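# Slide the door fully open with a Stretch robot

## Task

Move the sliding door until it is completely open, so that it stays open by itself once the robot lets go. Every other object must stay where it was at the start. The door must not be banged open or shut, and the robot must not fall over or finish the task leaning; either of those counts as failure.

## Robot and tools

Robot: a Hello Robot Stretch 3 with a single arm. It has a two-wheeled base (0.33 m long, 0.34 m wide), a mast carrying a lift, and a telescoping arm that reaches out to the robot's right side. The arm cannot reach forward, so the base must drive to move the gripper forward or back. On-the-spot turns pivot about the point midway between the drive wheels, 0.05 m behind the front edge. With the arm pulled in and the wrist folded, the robot sweeps a circle of radius 0.28 m while turning. An unfolded, level gripper reaches beyond that circle.

Frames: the base frame has its origin on the floor between the drive wheels, with x forward, y left and z up. The odometry frame is the base frame as it was when the scene began. hand_pose is reported in the base frame. It marks the point where the closed fingertips meet. With all wrist joints at zero, its x axis points up, its y axis points back along the arm toward the mast, and its z axis points to the rear.

execute_actions: the argument actions is a list with one action or none. An empty list simply reports the state and images. An action may contain base, joints, or both, plus an optional contact_limits. Motions in one action begin together but may finish at different times.
- base: exactly one command, as a relative offset from where the base last measured itself. {"translate_m": d} drives straight d metres, forward positive, range -1 to 1. {"rotate_rad": d} turns in place d radians, counter-clockwise (left) positive, range -3.2 to 3.2. The base cannot move sideways.
- joints: a single dictionary of absolute targets keyed by joint name. lift_m is the arm height, 0 to 1.1. arm_m is the extension, 0 to 0.52. wrist_yaw_rad runs -1.345 to 4.42: 0 points along the arm, positive turns toward the front, and 3.0 folds the gripper over the base. wrist_pitch_rad runs -1.57 to 0.451: 0 is level and negative tips the fingers down. wrist_roll_rad runs -2.911 to 2.911, and 0 means the fingers sit side by side and level. gripper_m runs -0.089 to 0.179, with larger values wider; the real fingertip gap is 0.007 to 0.025 m less, and zero below 0.007. head_pan_rad runs -3.953 to 1.73: 0 looks ahead, positive turns left, and -1.57 looks along the arm. head_tilt_rad runs -1.53 to 0.419, with negative looking down. Completion tolerances: ±0.004 for the metre joints and ±0.02 for the radian joints, except ±0.05 for pitch.
- contact_limits: only arm_m can be given, as a motor_effort percentage from 1 to 100. The arm stops (contact_stop) when its effort reaches that value, or its negative when retracting. Lower values are gentler, but values that are too low stop it at once. The limit also caps the arm's holding force until the next action.
- cameras: a list drawn from head_camera, nav_camera, wrist_camera and all. Null, omitted or ["all"] returns every camera, and [] returns none. The pictures line names the cameras in the same order as the images.
Unknown keys or out-of-range values cause the whole call to be rejected, and nothing moves. A joint or the base left out of an action may still be pushing toward its earlier target. If a result reports a stop, any later motion calls in that same reply are skipped.

wait: takes seconds, from 0 to 10. It commands nothing new and returns the same report as an empty action. zoom_image: takes camera and region [x0, y0, x1, y1] in pixels of that camera's latest full image, with the origin at the top left and at most 504x504. finished_scene: takes scene (an integer) and ends that scene for good, reporting success. Only call it once the door is open and will remain so.

Results: base_status and joint_status report how each motion ended. For the base, done means the wheels turned as far as commanded, even if they slipped. off_target means the joint or base stopped short and may still be pushing. After contact_stop, time_out or torque_fault, the old target is dropped. The arm and the lift stop on firm contact and then go slack until commanded again, so a slack lift may sag or keep pressing. The base, wrist and head have no contact stop and keep pushing. A wrist servo that works hard for several seconds switches off for 10 s (torque_fault). on_its_own describes joints you did not command; there, "held at" gives the target being held, not the current position. motor_effort is a percentage, positive toward higher joint values, with the peak in brackets; readings are biased and noisy. Positive wheel effort pushes forward. base_odometry counts wheel turns only. Heading runs from -3.142 to 3.142, positive to the left. turned_by_wheels and turned_by_imu give the rotation since the last report. base_tilt is in degrees, with forward and right positive, and carries a fixed bias of up to about 4 degrees. lidar_m lists 12 distances for 30-degree sectors, in a plane 0.17 m above the floor: sector 1 is straight ahead, and they go counter-clockwise (4 left, 7 behind, 10 right). "-" means nothing was seen. The mast and the lowered lift can block sectors 5, 6, 9 and 10. wrist_depth_mm (45 to 1000) and head_depth_mm (280 to 4000; the head image is rotated sideways) give 7x7 grids of median depth, read from the top left.

Cameras: head_camera and nav_camera move with the head pan and tilt, and wrist_camera rides on the gripper. Calibration data come as intrinsics K and T_world_to_cam relative to the base frame. These are approximate, especially for the wrist.

Speed: the base moves fast only when the arm is stowed, meaning lift_m below 0.30, arm_m below 0.03 and wrist_yaw_rad above 2.54. Otherwise it is slowed to 0.10 m/s.

Cautions: fold or unfold the wrist (yaw 3.0) only when lift_m is between 0.32 and 0.95, pitch is -0.4 and roll is about 0. After folding, the lift may drop to 0.25. With yaw below -0.4, keep pitch at -0.5 or lower. Pushing against something rigid with the gripper higher than about 0.45 m can tip the robot, as can a second push right after a contact_stop, or driving while the gripper hooks something fixed. If the robot snags something, reverse the last move in small steps. If base_tilt shows a lean, free the gripper, and if the lean persists, lower lift_m to around 0.2. Move the door gently so it does not slam, avoid knocking other objects, and do not count on the gripper to hold the door open at the end.

Each tool is called after "Request:" as a command line: name --argument value for each argument, lists and objects as JSON in quotes; but a table of rows of numbers goes row by row, as --pt "numbers of a row", without its own name.

## Session

Request:
execute_actions --actions '[]'

Scene clock: 0.00 s.
base_odometry: x=+0.000 y=+0.000 heading=+0.000 (m, m, rad; odometry frame)
turned_by_wheels: +0.000 (rad since the last result)
turned_by_imu: +0.000 (rad since the last result)
base_tilt: forward=-0.1 right=+0.3 (deg)
lidar_m: 1.60 1.62 1.61 1.23 0.93 0.92 1.01 1.67 2.16 1.04 1.13 1.08
head_depth_mm: 1513 1511 1505 1528 1522 926 1536 / 1608 1616 1605 1635 1608 933 1657 / 1728 1740 1751 1765 1718 937 1792 / 1860 1873 1895 1904 1824 1016 1922 / 1965 2053 2050 2080 1832 1191 2084 / 1995 2090 2085 2090 1989 1544 1607 / 1840 1871 1882 1874 1831 1819 1864
base_status: not commanded
joint_positions: lift_m=+0.331 arm_m=-0.001 wrist_yaw_rad=+3.030 wrist_pitch_rad=-0.568 wrist_roll_rad=+0.018 gripper_m=+0.037 head_pan_rad=-0.003 head_tilt_rad=+0.004
joint_status: not commanded
motor_effort: left_wheel=+1 right_wheel=+0 lift_m=+22 arm_m=+1 wrist_yaw_rad=+0 wrist_pitch_rad=+5 wrist_roll_rad=+0 gripper_m=+0 head_pan_rad=+0 head_tilt_rad=+2 (%)
hand_pose: x=+0.0014 y=+0.0582 z=+0.3112 quat_wxyz=(+0.238, +0.694, +0.158, +0.660) (m; base frame)
wrist_depth_mm: 743 853 - - - - - / 743 911 992 974 947 947 933 / 762 770 778 757 758 769 742 / 649 647 644 656 621 638 624 / 558 550 568 557 561 539 534 / 484 - - - 463 469 463 / 439 - - - 415 417 412
pictures: head_camera (sideways: a quarter turn clockwise sets it upright), nav_camera (sideways: a quarter turn counterclockwise sets it upright), wrist_camera
Images, in order (width x height): head_camera 896x504, nav_camera 672x504, wrist_camera 644x364.

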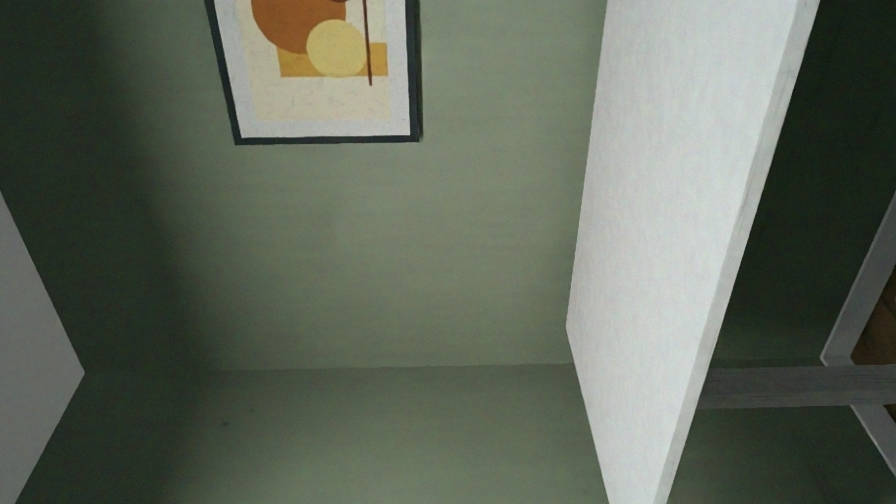

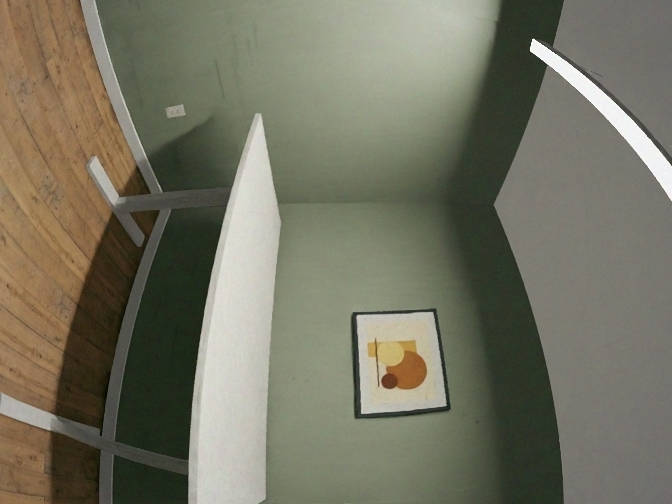

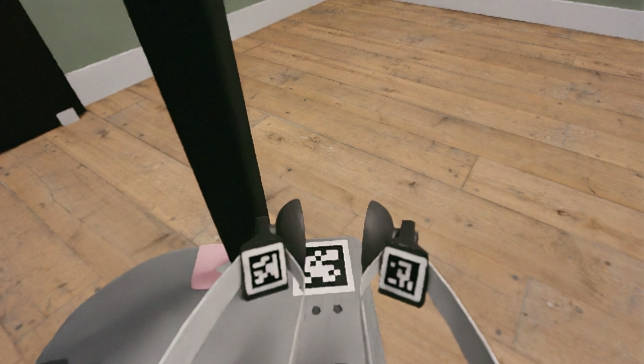

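Request:
execute_actions --actions '[{"joints":{"head_pan_rad":-3.4,"head_tilt_rad":-0.4}}]' --cameras '["head_camera","nav_camera"]'

Scene clock: 4.27 s.
base_odometry: x=+0.000 y=+0.000 heading=+0.000 (m, m, rad; odometry frame)
turned_by_wheels: +0.000 (rad since the last result)
turned_by_imu: -0.001 (rad since the last result)
base_tilt: forward=-0.2 right=+0.3 (deg)
lidar_m: 1.60 1.62 1.61 1.22 0.93 0.92 1.01 1.67 2.16 1.04 1.13 1.08
head_depth_mm: 745 798 852 915 989 1082 1178 / 775 826 886 959 1036 1133 1251 / 804 863 926 1000 1093 1196 1306 / 833 894 967 1050 1148 1267 1372 / 868 934 1012 1101 1214 1344 1413 / 903 977 1061 1143 1291 1491 1423 / 961 1087 1192 1317 1466 1611 1421
base_status: not commanded
joint_positions: lift_m=+0.331 arm_m=-0.001 wrist_yaw_rad=+3.030 wrist_pitch_rad=-0.568 wrist_roll_rad=+0.018 gripper_m=+0.037 head_pan_rad=-3.393 head_tilt_rad=-0.395
joint_status: all done
motor_effort: left_wheel=+0(1) right_wheel=+0(0) lift_m=+22(22) arm_m=+0(0) wrist_yaw_rad=+0(0) wrist_pitch_rad=+5(5) wrist_roll_rad=+0(1) gripper_m=+0(0) head_pan_rad=-3(45) head_tilt_rad=-2(36) (%)
hand_pose: x=+0.0014 y=+0.0582 z=+0.3112 quat_wxyz=(+0.238, +0.694, +0.158, +0.660) (m; base frame)
wrist_depth_mm: 738 854 - - - - - / 734 918 956 964 952 947 927 / 749 795 775 764 764 745 752 / 659 648 620 633 639 625 622 / 550 560 565 561 572 550 533 / 487 - - - 468 466 465 / 432 - - - 421 417 417
pictures: head_camera (sideways: a quarter turn clockwise sets it upright), nav_camera (sideways: a quarter turn counterclockwise sets it upright)
camera_calibration (this result's frames):
head_camera: T_world_to_cam=[[0.38884, -0.116675, -0.913887, 1.21108], [-0.295191, -0.955431, -0.00361872, 0.00625282], [-0.872734, 0.271179, -0.405952, 0.492635], [0, 0, 0, 1]] pos_world=[-0.0391304, 0.0136848, 1.3068]
nav_camera: T_world_to_cam=[[-0.365111, 0.110709, 0.924358, -1.15942], [0.267589, 0.963484, -0.0097005, 0.0669826], [-0.891678, 0.243806, -0.381403, 0.466487], [0, 0, 0, 1]] pos_world=[-0.0252829, -0.0499113, 1.25028]
Images, in order (width x height): head_camera 896x504, nav_camera 672x504.

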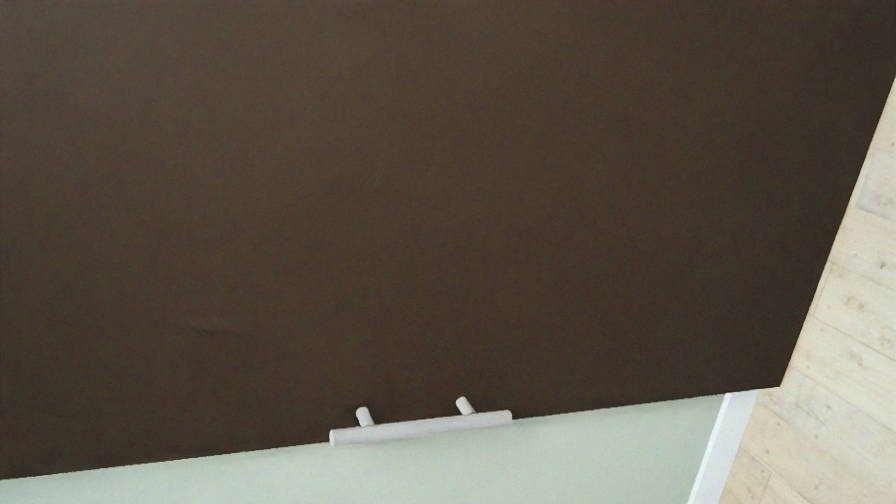

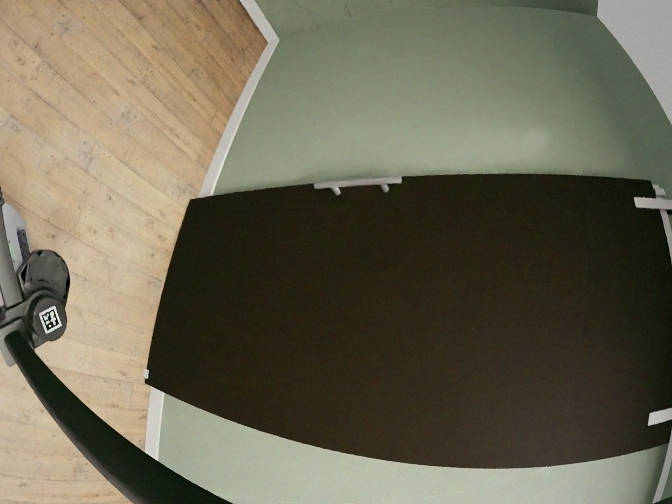

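Request:
execute_actions --actions '[{"base":{"rotate_rad":-2.55},"joints":{"lift_m":0.28,"head_pan_rad":-1.57,"head_tilt_rad":-0.5}}]' --cameras '[]'

Request:
execute_actions --actions '[{"base":{"translate_m":0.78}}]' --cameras '[]'

Request:
execute_actions --actions '[{"base":{"rotate_rad":0.3},"joints":{"lift_m":0.75,"wrist_pitch_rad":-0.4}}]' --cameras '[]'

Request:
execute_actions --actions '[{"joints":{"wrist_yaw_rad":0,"gripper_m":0.0}}]'

Scene clock: 21.37 s.
base_odometry: x=+0.000 y=+0.000 heading=-2.550 (m, m, rad; odometry frame)
turned_by_wheels: -2.550 (rad since the last result)
turned_by_imu: -2.552 (rad since the last result)
base_tilt: forward=-0.1 right=+0.3 (deg)
lidar_m: 1.84 1.90 1.04 1.54 1.08 1.60 1.61 1.61 1.17 0.92 0.92 1.04
head_depth_mm: 970 1067 1187 1333 1524 1598 1322 / 935 1023 1135 1271 1442 1564 1319 / 902 986 1085 1209 1365 1505 1322 / 870 952 1046 1152 1300 1462 1323 / 838 909 980 1075 1185 1337 1326 / 757 822 900 987 1095 1228 1324 / 736 795 864 947 1053 1179 1283
base_status: done
joint_positions: lift_m=+0.280 arm_m=-0.001 wrist_yaw_rad=+3.030 wrist_pitch_rad=-0.569 wrist_roll_rad=+0.018 gripper_m=+0.037 head_pan_rad=-1.577 head_tilt_rad=-0.494
joint_status: all done
motor_effort: left_wheel=+4(13) right_wheel=-4(11) lift_m=+16(19) arm_m=+0(0) wrist_yaw_rad=+0(0) wrist_pitch_rad=+5(5) wrist_roll_rad=+0(0) gripper_m=+0(0) head_pan_rad=+4(47) head_tilt_rad=-4(18) (%)
hand_pose: x=+0.0014 y=+0.0580 z=+0.2606 quat_wxyz=(+0.238, +0.694, +0.158, +0.660) (m; base frame)
wrist_depth_mm: - - - - 997 961 - / 882 867 857 859 843 828 837 / 696 706 695 677 680 666 657 / 581 559 556 558 559 557 557 / 491 513 - - 492 478 475 / 439 - - - 416 423 421 / - - - - 374 374 370
pictures: none
No camera images: the call's "cameras" was empty. Leave "cameras" out to get every camera's image.

Scene clock: 25.73 s.
base_odometry: x=-0.647 y=-0.435 heading=-2.550 (m, m, rad; odometry frame)
turned_by_wheels: +0.000 (rad since the last result)
turned_by_imu: +0.003 (rad since the last result)
base_tilt: forward=-0.1 right=+0.3 (deg)
lidar_m: 1.41 1.41 1.46 0.90 0.99 1.49 2.36 1.63 0.81 0.69 0.74 0.85
head_depth_mm: 655 722 803 903 1033 1206 1327 / 632 694 769 858 976 1130 1279 / 611 668 738 821 926 1062 1233 / 591 643 708 785 877 1004 1163 / 571 622 681 753 833 949 1094 / 554 601 650 696 800 939 1109 / 541 598 672 758 847 947 1074
base_status: done
joint_positions: lift_m=+0.280 arm_m=-0.001 wrist_yaw_rad=+3.030 wrist_pitch_rad=-0.570 wrist_roll_rad=+0.018 gripper_m=+0.037 head_pan_rad=-1.577 head_tilt_rad=-0.494
joint_status: not commanded
motor_effort: left_wheel=+4(14) right_wheel=-4(9) lift_m=+17(16) arm_m=+0(0) wrist_yaw_rad=+0(0) wrist_pitch_rad=+6(6) wrist_roll_rad=+0(0) gripper_m=-1(1) head_pan_rad=+4(2) head_tilt_rad=-4(4) (%)
hand_pose: x=+0.0014 y=+0.0580 z=+0.2605 quat_wxyz=(+0.238, +0.694, +0.159, +0.660) (m; base frame)
wrist_depth_mm: - - 884 - - - - / 861 888 839 856 844 837 816 / 710 684 682 676 685 667 655 / 564 572 556 567 569 543 539 / 498 517 - - 493 471 467 / 437 - - - 409 417 417 / - - - - 375 376 368
pictures: none
No camera images: the call's "cameras" was empty. Leave "cameras" out to get every camera's image.

Scene clock: 30.83 s.
base_odometry: x=-0.647 y=-0.435 heading=-2.250 (m, m, rad; odometry frame)
turned_by_wheels: +0.300 (rad since the last result)
turned_by_imu: +0.299 (rad since the last result)
base_tilt: forward=-0.1 right=+0.3 (deg)
lidar_m: 1.41 1.47 0.90 0.91 1.84 2.34 2.35 0.98 0.71 0.69 0.78 1.07
head_depth_mm: 563 614 675 750 845 964 1122 / 561 611 672 749 839 954 1116 / 559 609 668 717 823 951 1110 / 589 641 701 776 876 1000 1153 / 612 668 732 812 906 1034 1200 / 611 663 731 807 904 1024 1193 / 608 661 725 803 898 1020 1185
base_status: done
joint_positions: lift_m=+0.750 arm_m=-0.001 wrist_yaw_rad=+3.030 wrist_pitch_rad=-0.421 wrist_roll_rad=+0.018 gripper_m=+0.037 head_pan_rad=-1.577 head_tilt_rad=-0.495
joint_status: all done
motor_effort: left_wheel=-2(8) right_wheel=+5(13) lift_m=+27(29) arm_m=+0(0) wrist_yaw_rad=+0(0) wrist_pitch_rad=+7(7) wrist_roll_rad=+1(0) gripper_m=+0(0) head_pan_rad=+4(3) head_tilt_rad=-3(4) (%)
hand_pose: x=+0.0037 y=+0.0791 z=+0.7618 quat_wxyz=(+0.187, +0.705, +0.107, +0.676) (m; base frame)
wrist_depth_mm: - - - - - - - / - - - - - - - / - - - - - - - / - - - - - - - / - - - - - - - / - - - - 984 - - / 899 895 855 896 894 884 879
pictures: none
No camera images: the call's "cameras" was empty. Leave "cameras" out to get every camera's image.

Scene clock: 33.37 s.
base_odometry: x=-0.647 y=-0.435 heading=-2.250 (m, m, rad; odometry frame)
turned_by_wheels: +0.000 (rad since the last result)
turned_by_imu: +0.000 (rad since the last result)
base_tilt: forward=-0.2 right=+0.3 (deg)
lidar_m: 1.41 1.47 0.90 0.91 1.84 2.34 2.36 0.98 0.71 0.69 0.78 1.07
head_depth_mm: 563 615 677 752 843 961 1126 / 562 612 671 747 838 957 1119 / 559 609 670 719 819 950 1085 / 589 641 702 777 877 1000 1152 / 613 667 731 811 909 1031 1201 / 609 664 729 808 902 1026 1194 / 606 661 724 804 897 1021 1183
base_status: not commanded
joint_positions: lift_m=+0.750 arm_m=-0.001 wrist_yaw_rad=+0.002 wrist_pitch_rad=-0.421 wrist_roll_rad=+0.018 gripper_m=+0.000 head_pan_rad=-1.577 head_tilt_rad=-0.495
joint_status: all done
motor_effort: left_wheel=-3(3) right_wheel=+5(5) lift_m=+27(27) arm_m=+0(0) wrist_yaw_rad=-1(1) wrist_pitch_rad=+7(7) wrist_roll_rad=+0(1) gripper_m=-2(81) head_pan_rad=+4(4) head_tilt_rad=-4(3) (%)
hand_pose: x=-0.0211 y=-0.3676 z=+0.7618 quat_wxyz=(+0.686, +0.147, -0.697, -0.149) (m; base frame)
wrist_depth_mm: 474 464 463 447 381 388 375 / 521 512 503 490 423 419 414 / 574 569 554 540 469 461 454 / 642 632 636 598 532 518 509 / 750 726 724 - 598 598 587 / 874 842 842 830 675 672 665 / 881 904 917 863 810 817 768
pictures: head_camera (sideways: a quarter turn clockwise sets it upright), nav_camera (sideways: a quarter turn counterclockwise sets it upright), wrist_camera
camera_calibration (this result's frames):
head_camera: T_world_to_cam=[[0.0193373, 0.494413, -0.869012, 1.15479], [0.998513, -0.0538548, -0.0084211, 0.00461257], [-0.050964, -0.867557, -0.49472, 0.60313], [0, 0, 0, 1]] pos_world=[0.00380166, -0.0474471, 1.30195]
nav_camera: T_world_to_cam=[[-0.0193162, -0.471108, 0.881864, -1.10609], [-0.999617, 0.0265905, -0.0076903, 0.0720944], [-0.0198262, -0.881675, -0.471441, 0.578333], [0, 0, 0, 1]] pos_world=[0.0621676, -0.0131016, 1.24862]
wrist_camera: T_world_to_cam=[[-0.997612, -0.0651433, -0.0229296, -0.0145238], [-0.0207436, 0.59934, -0.800226, 0.859711], [0.0658719, -0.79784, -0.59926, 0.332822], [0, 0, 0, 1]] pos_world=[-0.0185792, -0.250666, 0.887077]
Images, in order (width x height): head_camera 896x504, nav_camera 672x504, wrist_camera 644x364.

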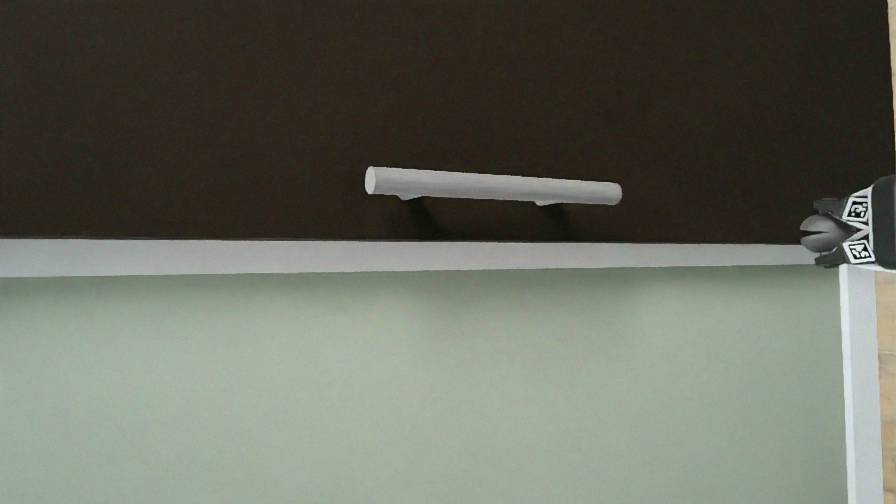

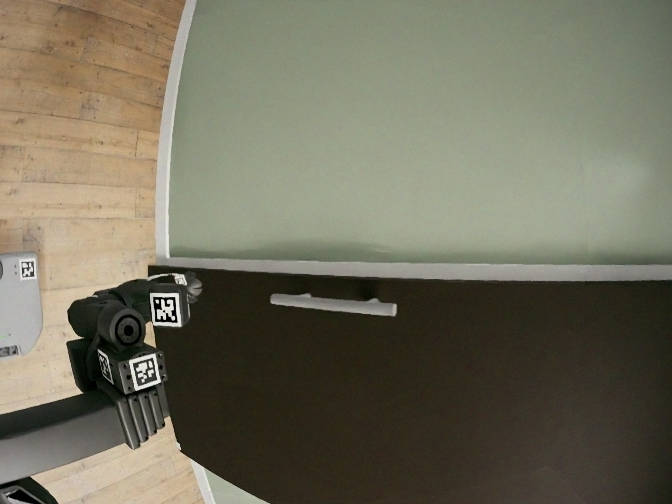

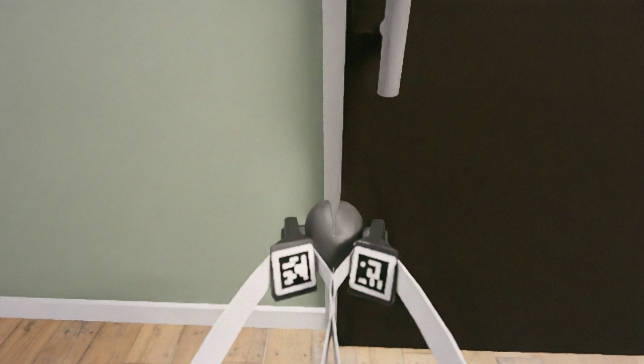

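Request:
execute_actions --actions '[{"base":{"translate_m":0.02},"joints":{"wrist_pitch_rad":0,"lift_m":0.78,"arm_m":0.24}}]'

Scene clock: 42.03 s.
base_odometry: x=-0.660 y=-0.451 heading=-2.250 (m, m, rad; odometry frame)
turned_by_wheels: +0.000 (rad since the last result)
turned_by_imu: -0.001 (rad since the last result)
base_tilt: forward=-0.1 right=+0.3 (deg)
lidar_m: 1.40 1.45 0.90 0.90 1.85 2.36 2.38 0.98 0.71 0.69 0.78 1.07
head_depth_mm: 561 614 676 751 846 945 - / 560 611 673 746 810 - 1140 / 557 609 668 728 787 - 1103 / 607 661 725 789 - 1050 1184 / 612 666 730 810 909 1033 1204 / 609 663 729 807 905 1026 1193 / 607 660 723 802 899 1025 1184
base_status: done
joint_positions: lift_m=+0.780 arm_m=+0.240 wrist_yaw_rad=+0.000 wrist_pitch_rad=-0.024 wrist_roll_rad=+0.018 gripper_m=+0.000 head_pan_rad=-1.577 head_tilt_rad=-0.495
joint_status: all done
motor_effort: left_wheel=-3(5) right_wheel=+5(11) lift_m=+27(30) arm_m=+3(7) wrist_yaw_rad=+0(1) wrist_pitch_rad=+8(9) wrist_roll_rad=+0(0) gripper_m=-2(3) head_pan_rad=+4(4) head_tilt_rad=-4(5) (%)
hand_pose: x=-0.0213 y=-0.6402 z=+0.8882 quat_wxyz=(+0.701, +0.009, -0.713, -0.009) (m; base frame)
wrist_depth_mm: 252 250 248 242 183 130 176 / 262 258 256 250 190 130 183 / 270 267 265 258 194 132 191 / 281 281 276 270 204 134 198 / 296 291 284 - 211 142 205 / 305 305 302 297 219 150 213 / 321 321 313 304 230 154 222
pictures: head_camera (sideways: a quarter turn clockwise sets it upright), nav_camera (sideways: a quarter turn counterclockwise sets it upright), wrist_camera
camera_calibration (this result's frames):
head_camera: T_world_to_cam=[[0.0193373, 0.494414, -0.869012, 1.15479], [0.998513, -0.0538548, -0.00842111, 0.00461259], [-0.050964, -0.867557, -0.49472, 0.60313], [0, 0, 0, 1]] pos_world=[0.00380166, -0.0474471, 1.30195]
nav_camera: T_world_to_cam=[[-0.0193162, -0.471108, 0.881864, -1.10609], [-0.999617, 0.0265905, -0.00769029, 0.0720944], [-0.0198262, -0.881675, -0.471441, 0.578333], [0, 0, 0, 1]] pos_world=[0.0621676, -0.0131016, 1.24862]
wrist_camera: T_world_to_cam=[[-0.997684, -0.0679377, 0.00337018, -0.0547717], [-0.0198596, 0.243541, -0.969687, 1.04701], [0.0650575, -0.967508, -0.244326, -0.232807], [0, 0, 0, 1]] pos_world=[-0.0187058, -0.483954, 0.958575]
Images, in order (width x height): head_camera 896x504, nav_camera 672x504, wrist_camera 644x364.

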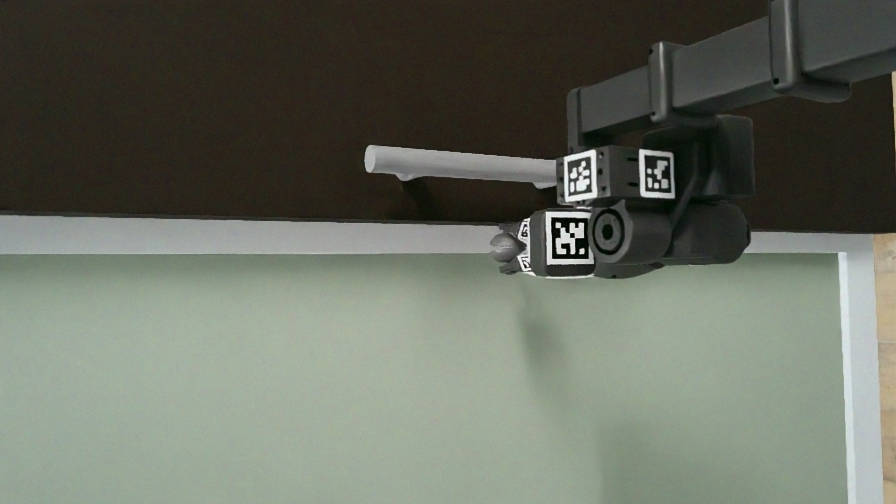

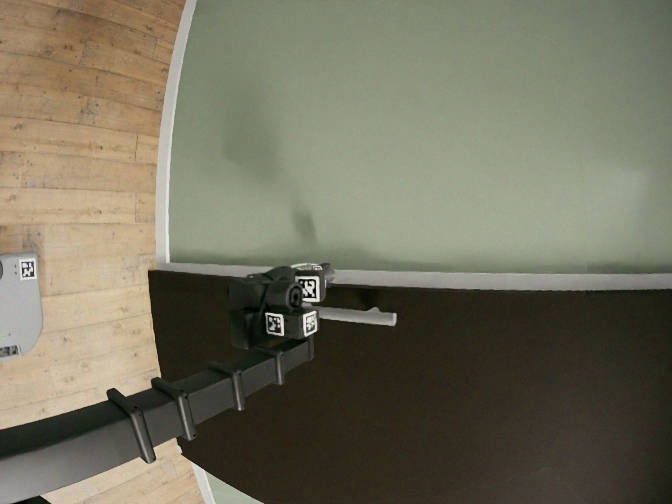

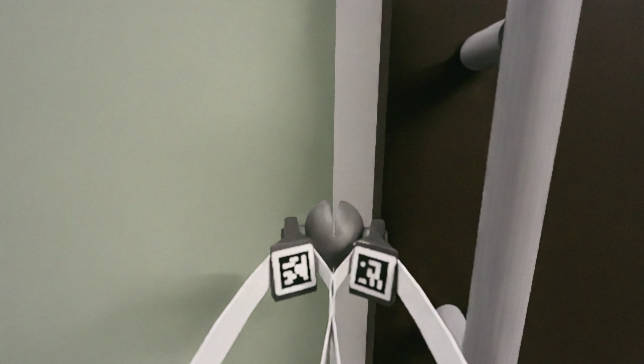

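Request:
execute_actions --actions '[{"base":{"translate_m":-0.35}}]'

Scene clock: 49.13 s.
base_odometry: x=-0.440 y=-0.178 heading=-2.250 (m, m, rad; odometry frame)
turned_by_wheels: +0.000 (rad since the last result)
turned_by_imu: -0.002 (rad since the last result)
base_tilt: forward=-0.1 right=+0.3 (deg)
lidar_m: 1.75 1.70 1.04 1.07 1.36 2.07 2.03 0.98 0.71 0.69 0.79 1.07
head_depth_mm: 563 615 676 749 843 946 - / 560 611 671 747 811 - 1139 / 557 608 667 723 791 - 1106 / 2565 2805 3021 2432 - 1545 1267 / 2608 2825 3138 2682 2011 1596 1321 / 2574 2813 3074 2670 1988 1594 1257 / 2566 2792 3036 933 929 1020 1179
base_status: done
joint_positions: lift_m=+0.780 arm_m=+0.240 wrist_yaw_rad=+0.002 wrist_pitch_rad=-0.022 wrist_roll_rad=+0.018 gripper_m=+0.000 head_pan_rad=-1.577 head_tilt_rad=-0.495
joint_status: not commanded
motor_effort: left_wheel=-2(26) right_wheel=+5(66) lift_m=+27(27) arm_m=+2(4) wrist_yaw_rad=-1(100) wrist_pitch_rad=+8(8) wrist_roll_rad=+0(0) gripper_m=-4(12) head_pan_rad=+4(3) head_tilt_rad=-3(4) (%)
hand_pose: x=-0.0210 y=-0.6405 z=+0.8887 quat_wxyz=(+0.701, +0.008, -0.713, -0.008) (m; base frame)
wrist_depth_mm: 321 - - - 182 120 178 / 329 - - - 189 125 183 / 327 - - - 194 130 191 / 327 - - - 202 135 198 / 329 - - - 209 205 206 / 333 - - - 215 212 213 / 333 - - - 229 223 222
pictures: head_camera (sideways: a quarter turn clockwise sets it upright), nav_camera (sideways: a quarter turn counterclockwise sets it upright), wrist_camera
camera_calibration (this result's frames):
head_camera: T_world_to_cam=[[0.0193377, 0.494413, -0.869012, 1.15479], [0.998513, -0.0538557, -0.00842111, 0.00461258], [-0.0509647, -0.867557, -0.49472, 0.60313], [0, 0, 0, 1]] pos_world=[0.00380162, -0.0474471, 1.30195]
nav_camera: T_world_to_cam=[[-0.0193166, -0.471108, 0.881864, -1.10609], [-0.999617, 0.0265913, -0.0076903, 0.0720944], [-0.019827, -0.881675, -0.471441, 0.578333], [0, 0, 0, 1]] pos_world=[0.0621676, -0.0131016, 1.24862]
wrist_camera: T_world_to_cam=[[-0.997601, -0.0691365, 0.003502, -0.0553658], [-0.0201512, 0.241628, -0.97016, 1.04675], [0.0662273, -0.967903, -0.242442, -0.234856], [0, 0, 0, 1]] pos_world=[-0.0185859, -0.484069, 0.958768]
Images, in order (width x height): head_camera 896x504, nav_camera 672x504, wrist_camera 644x364.

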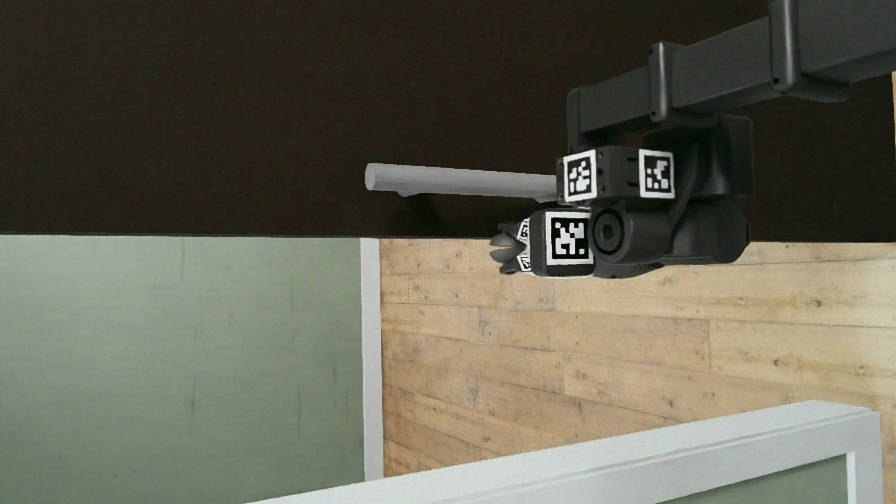

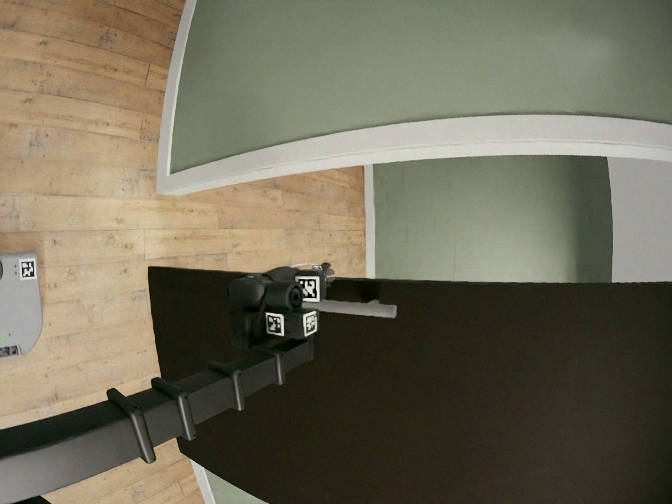

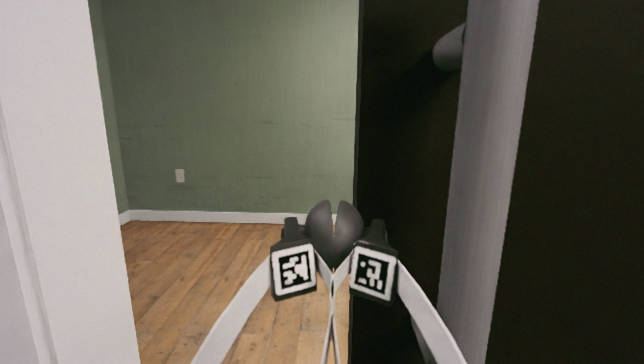

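Request:
execute_actions --actions '[{"base":{"translate_m":-0.45},"joints":{"head_tilt_rad":0.1,"head_pan_rad":-2.1}}]'

Scene clock: 57.27 s.
base_odometry: x=-0.158 y=+0.172 heading=-2.250 (m, m, rad; odometry frame)
turned_by_wheels: +0.000 (rad since the last result)
turned_by_imu: -0.002 (rad since the last result)
base_tilt: forward=-0.1 right=+0.4 (deg)
lidar_m: 2.20 1.32 1.25 1.31 1.74 1.64 1.57 0.97 0.72 0.69 1.04 1.04
head_depth_mm: 1011 1003 983 964 945 932 917 / 937 920 904 887 876 860 847 / 867 850 839 829 815 799 790 / 805 795 781 769 760 748 737 / 753 743 733 721 713 703 692 / 708 699 689 679 672 664 654 / 666 658 649 642 634 626 618
base_status: done
joint_positions: lift_m=+0.780 arm_m=+0.240 wrist_yaw_rad=+0.001 wrist_pitch_rad=-0.021 wrist_roll_rad=+0.018 gripper_m=+0.000 head_pan_rad=-2.094 head_tilt_rad=+0.086
joint_status: all done
motor_effort: left_wheel=-2(26) right_wheel=+4(70) lift_m=+27(27) arm_m=+1(2) wrist_yaw_rad=-1(100) wrist_pitch_rad=+7(8) wrist_roll_rad=+0(1) gripper_m=-3(11) head_pan_rad=-3(36) head_tilt_rad=+9(49) (%)
hand_pose: x=-0.0211 y=-0.6406 z=+0.8889 quat_wxyz=(+0.701, +0.008, -0.713, -0.007) (m; base frame)
wrist_depth_mm: - - - - 127 178 177 / - - - - 129 185 184 / - - - - 131 194 191 / - - - - 136 200 198 / - - - - 140 207 206 / - - - 226 145 217 217 / - - - - 185 225 221
pictures: head_camera (sideways: a quarter turn clockwise sets it upright), nav_camera (sideways: a quarter turn counterclockwise sets it upright), wrist_camera
camera_calibration (this result's frames):
head_camera: T_world_to_cam=[[-0.0174463, -0.0630357, -0.997859, 1.32349], [0.842999, -0.537572, 0.0192201, -0.0304288], [-0.537632, -0.840859, 0.0625176, -0.119195], [0, 0, 0, 1]] pos_world=[-0.0153414, -0.0331566, 1.32869]
nav_camera: T_world_to_cam=[[0.0305978, 0.0860834, 0.995818, -1.25548], [-0.859617, 0.510632, -0.0177286, 0.0843191], [-0.510022, -0.855479, 0.089623, -0.148972], [0, 0, 0, 1]] pos_world=[0.034918, -0.0624227, 1.26507]
wrist_camera: T_world_to_cam=[[-0.997613, -0.0689573, 0.00354742, -0.0553431], [-0.0201074, 0.240979, -0.970322, 1.04666], [0.0660559, -0.968078, -0.24179, -0.235585], [0, 0, 0, 1]] pos_world=[-0.0186035, -0.484105, 0.958835]
Images, in order (width x height): head_camera 896x504, nav_camera 672x504, wrist_camera 644x364.

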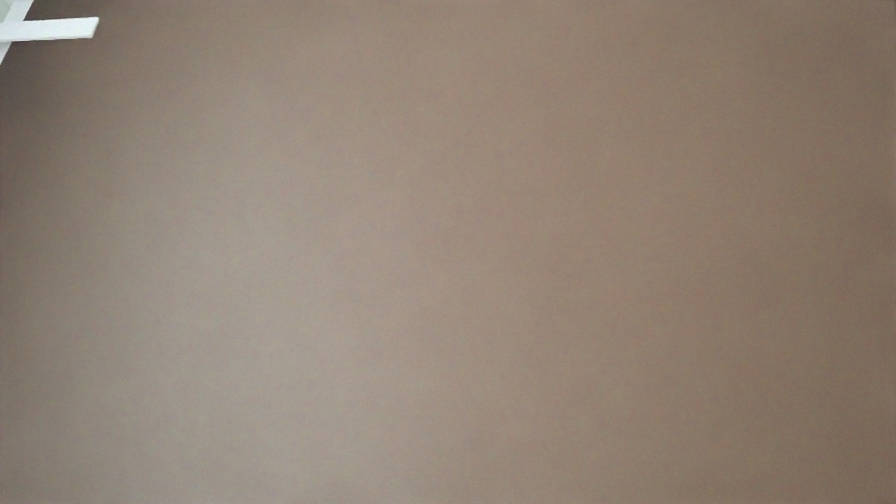

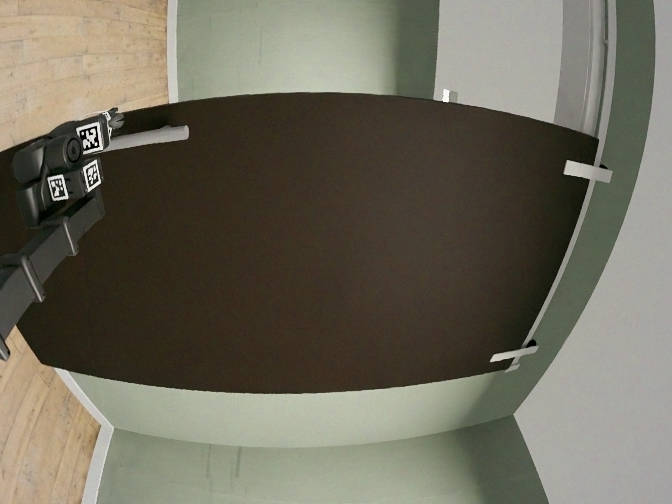

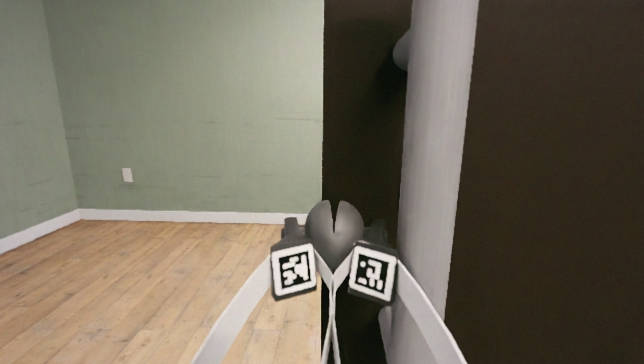

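Request:
execute_actions --actions '[{"base":{"translate_m":-0.1},"joints":{"head_tilt_rad":0.4,"head_pan_rad":-2.3}}]'

Scene clock: 63.37 s.
base_odometry: x=-0.095 y=+0.250 heading=-2.250 (m, m, rad; odometry frame)
turned_by_wheels: +0.000 (rad since the last result)
turned_by_imu: -0.001 (rad since the last result)
base_tilt: forward=-0.1 right=+0.3 (deg)
lidar_m: 2.30 1.36 1.31 1.32 1.67 1.53 1.48 0.98 0.71 0.69 1.17 1.11
head_depth_mm: 1269 1597 1731 1584 1422 1296 1185 / 1259 1583 1530 1379 1253 1133 970 / 1255 1435 1200 1096 1013 933 868 / 1254 1278 1063 977 905 849 795 / 1190 1076 951 886 828 777 730 / 1100 926 861 805 758 715 677 / 990 838 788 742 700 663 628
base_status: done
joint_positions: lift_m=+0.780 arm_m=+0.240 wrist_yaw_rad=+0.064 wrist_pitch_rad=-0.021 wrist_roll_rad=+0.018 gripper_m=+0.000 head_pan_rad=-2.293 head_tilt_rad=+0.383
joint_status: all done
on_its_own: wrist_yaw_rad is held at +0.057, not at your +0.000, by its stall guard, which is not easing now
motor_effort: left_wheel=+0(27) right_wheel=-1(69) lift_m=+27(26) arm_m=+1(1) wrist_yaw_rad=-6(100) wrist_pitch_rad=+7(7) wrist_roll_rad=+0(0) gripper_m=-4(11) head_pan_rad=-3(21) head_tilt_rad=+11(40) (%)
hand_pose: x=-0.0051 y=-0.6401 z=+0.8889 quat_wxyz=(+0.701, +0.030, -0.713, +0.015) (m; base frame)
wrist_depth_mm: - - - 186 119 175 170 / - - - 194 124 180 176 / - - - 200 129 188 182 / - - - 207 134 193 188 / - - - - 138 200 195 / - - - 227 209 209 202 / - - - 236 154 216 210
pictures: head_camera (sideways: a quarter turn clockwise sets it upright), nav_camera (sideways: a quarter turn counterclockwise sets it upright), wrist_camera
camera_calibration (this result's frames):
head_camera: T_world_to_cam=[[-0.220727, -0.275175, -0.935713, 1.2442], [0.724782, -0.688261, 0.0314345, -0.0456193], [-0.652664, -0.671249, 0.35136, -0.494614], [0, 0, 0, 1]] pos_world=[-0.0151255, -0.021035, 1.33943]
nav_camera: T_world_to_cam=[[0.237022, 0.293842, 0.926001, -1.16621], [-0.745205, 0.666512, -0.0207552, 0.0875689], [-0.62329, -0.685141, 0.376951, -0.522441], [0, 0, 0, 1]] pos_world=[0.0160435, -0.0736284, 1.27867]
wrist_camera: T_world_to_cam=[[-0.991364, -0.131092, 0.00352143, -0.0791016], [-0.0350827, 0.239242, -0.970326, 1.04568], [0.12636, -0.96207, -0.241775, -0.231998], [0, 0, 0, 1]] pos_world=[-0.0124179, -0.483738, 0.958837]
Images, in order (width x height): head_camera 896x504, nav_camera 672x504, wrist_camera 644x364.

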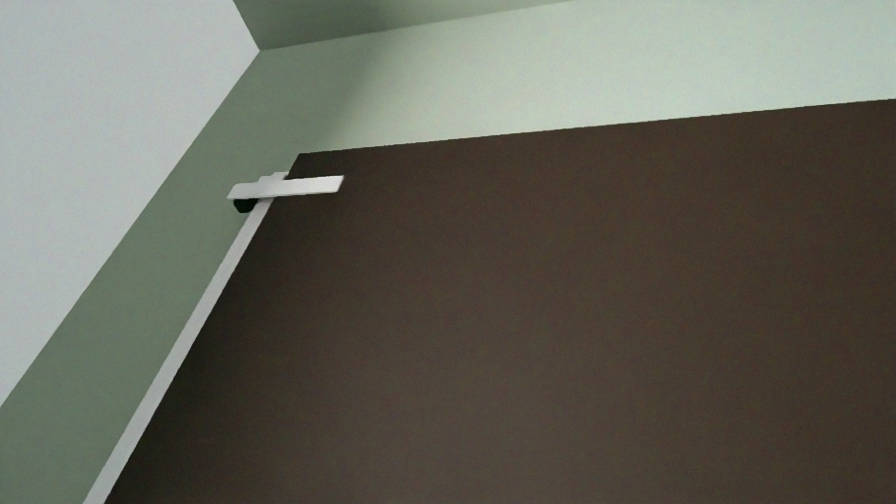

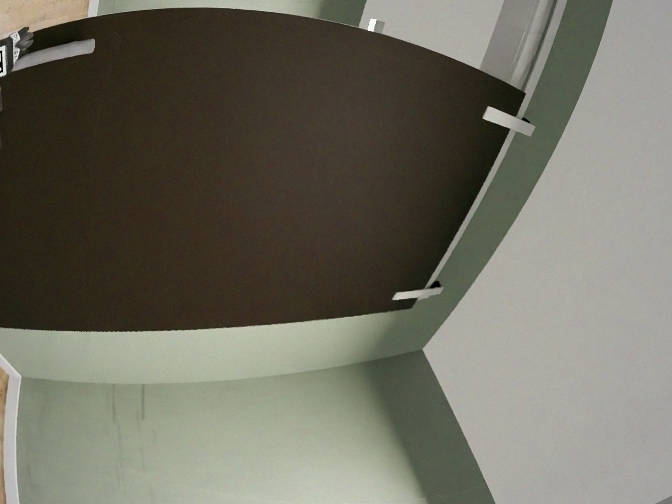

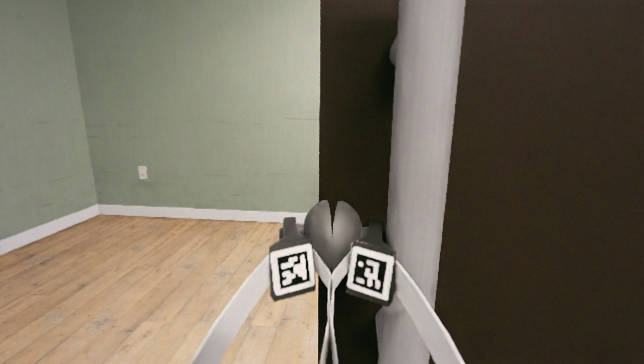

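Close to the stop; one more small push.

Request:
execute_actions --actions '[{"base":{"translate_m":-0.035}}]' --cameras '["head_camera","wrist_camera"]'

Scene clock: 71.33 s.
base_odometry: x=-0.073 y=+0.277 heading=-2.249 (m, m, rad; odometry frame)
turned_by_wheels: +0.002 (rad since the last result)
turned_by_imu: +0.001 (rad since the last result)
base_tilt: forward=-0.1 right=+0.4 (deg)
lidar_m: 2.34 1.38 1.33 1.33 1.65 1.50 1.44 0.98 0.71 0.69 1.21 1.14
head_depth_mm: 1260 1585 1700 1567 1421 1286 1180 / 1261 1569 1519 1372 1243 1141 1046 / 1254 1431 1197 1093 1003 932 868 / 1251 1274 1057 974 904 846 791 / 1187 1066 947 879 825 772 727 / 1101 921 861 804 756 713 673 / 990 840 788 738 697 660 626
base_status: done
joint_positions: lift_m=+0.780 arm_m=+0.240 wrist_yaw_rad=+0.146 wrist_pitch_rad=-0.020 wrist_roll_rad=+0.018 gripper_m=+0.000 head_pan_rad=-2.293 head_tilt_rad=+0.383
joint_status: not commanded
on_its_own: wrist_yaw_rad is held at +0.057, not at your +0.000, by its stall guard, which is still easing; left_wheel is at rest, and its effort (+22) is outside its rest range (-18 to +18); right_wheel is at rest, and its effort (-54) is outside its rest range (-18 to +18)
motor_effort: left_wheel=+22(24) right_wheel=-54(54) lift_m=+27(26) arm_m=-1(1) wrist_yaw_rad=-83(84) wrist_pitch_rad=+7(7) wrist_roll_rad=+1(0) gripper_m=-7(8) head_pan_rad=-4(3) head_tilt_rad=+11(10) (%)
hand_pose: x=+0.0159 y=-0.6381 z=+0.8891 quat_wxyz=(+0.700, +0.060, -0.711, +0.044) (m; base frame)
wrist_depth_mm: - - - 188 119 169 161 / - - - 195 124 173 166 / - - - 202 128 180 170 / - - - 208 135 186 177 / - - - - 140 194 182 / - - - 230 205 199 188 / - - - 235 151 209 194
pictures: head_camera (sideways: a quarter turn clockwise sets it upright), wrist_camera
camera_calibration (this result's frames):
head_camera: T_world_to_cam=[[-0.220728, -0.275175, -0.935713, 1.2442], [0.724779, -0.688264, 0.0314345, -0.0456193], [-0.652667, -0.671246, 0.35136, -0.494614], [0, 0, 0, 1]] pos_world=[-0.0151255, -0.0210349, 1.33943]
wrist_camera: T_world_to_cam=[[-0.977174, -0.212409, 0.00357028, -0.110185], [-0.0545477, 0.23463, -0.970553, 1.04375], [0.205316, -0.948594, -0.240861, -0.226159], [0, 0, 0, 1]] pos_world=[-0.0043023, -0.482832, 0.958931]
Images, in order (width x height): head_camera 896x504, wrist_camera 644x364.

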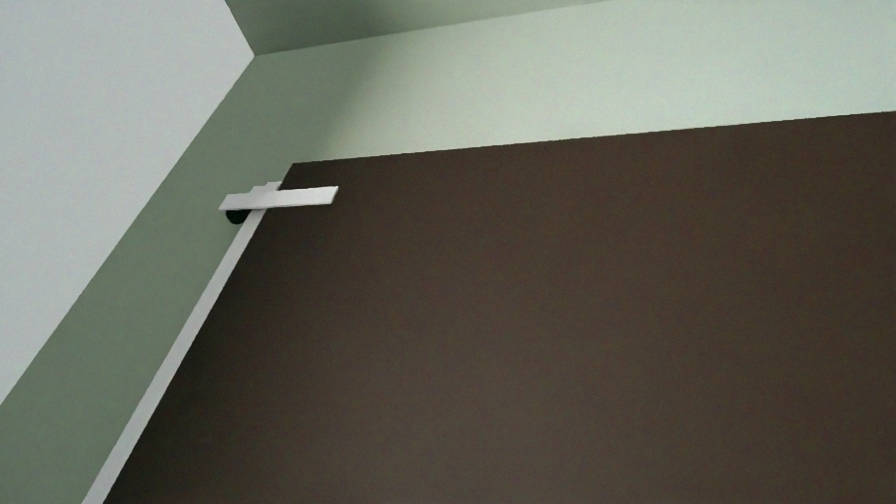

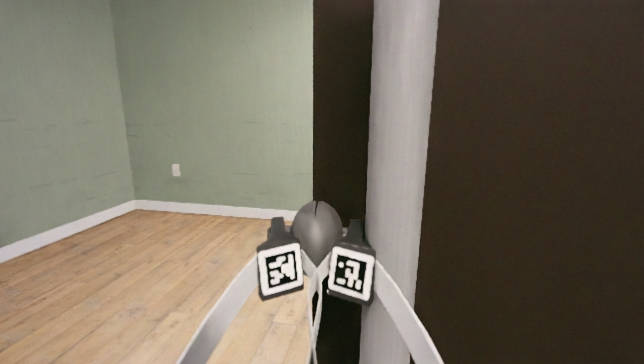

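Request:
execute_actions --actions '[{"base":{"translate_m":0.06}}]' --cameras '[]'

Request:
finished_scene --scene 1

Scene clock: 76.60 s.
base_odometry: x=-0.111 y=+0.230 heading=-2.249 (m, m, rad; odometry frame)
turned_by_wheels: +0.000 (rad since the last result)
turned_by_imu: -0.002 (rad since the last result)
base_tilt: forward=-0.1 right=+0.3 (deg)
lidar_m: 2.27 1.35 1.30 1.31 1.69 1.56 1.50 0.98 0.71 0.69 1.13 1.09
head_depth_mm: 1264 1594 1734 1608 1424 1291 1182 / 1260 1579 1529 1375 1247 1054 960 / 1259 1441 1199 1097 1010 934 869 / 1253 1274 1061 979 908 847 793 / 1190 1072 949 884 828 777 730 / 1099 925 862 806 757 716 677 / 987 840 787 741 700 662 629
base_status: done
joint_positions: lift_m=+0.780 arm_m=+0.240 wrist_yaw_rad=+0.209 wrist_pitch_rad=-0.021 wrist_roll_rad=+0.019 gripper_m=+0.000 head_pan_rad=-2.294 head_tilt_rad=+0.383
joint_status: not commanded
on_its_own: wrist_yaw_rad is held at +0.208, not at your +0.000, by its stall guard, which is not easing now
motor_effort: left_wheel=-3(4) right_wheel=+5(11) lift_m=+27(27) arm_m=-1(0) wrist_yaw_rad=-1(2) wrist_pitch_rad=+7(7) wrist_roll_rad=+0(0) gripper_m=-3(2) head_pan_rad=-2(3) head_tilt_rad=+10(10) (%)
hand_pose: x=+0.0317 y=-0.6353 z=+0.8890 quat_wxyz=(+0.698, +0.082, -0.709, +0.066) (m; base frame)
wrist_depth_mm: - - - - - 168 105 / - - - - - 174 109 / - - - - - 180 113 / - - - - - 185 117 / - - - - 205 191 123 / - - - - 208 198 178 / - - - - - 182 186
pictures: none
No camera images: the call's "cameras" was empty. Leave "cameras" out to get every camera's image.

The scene is finished: the task was done.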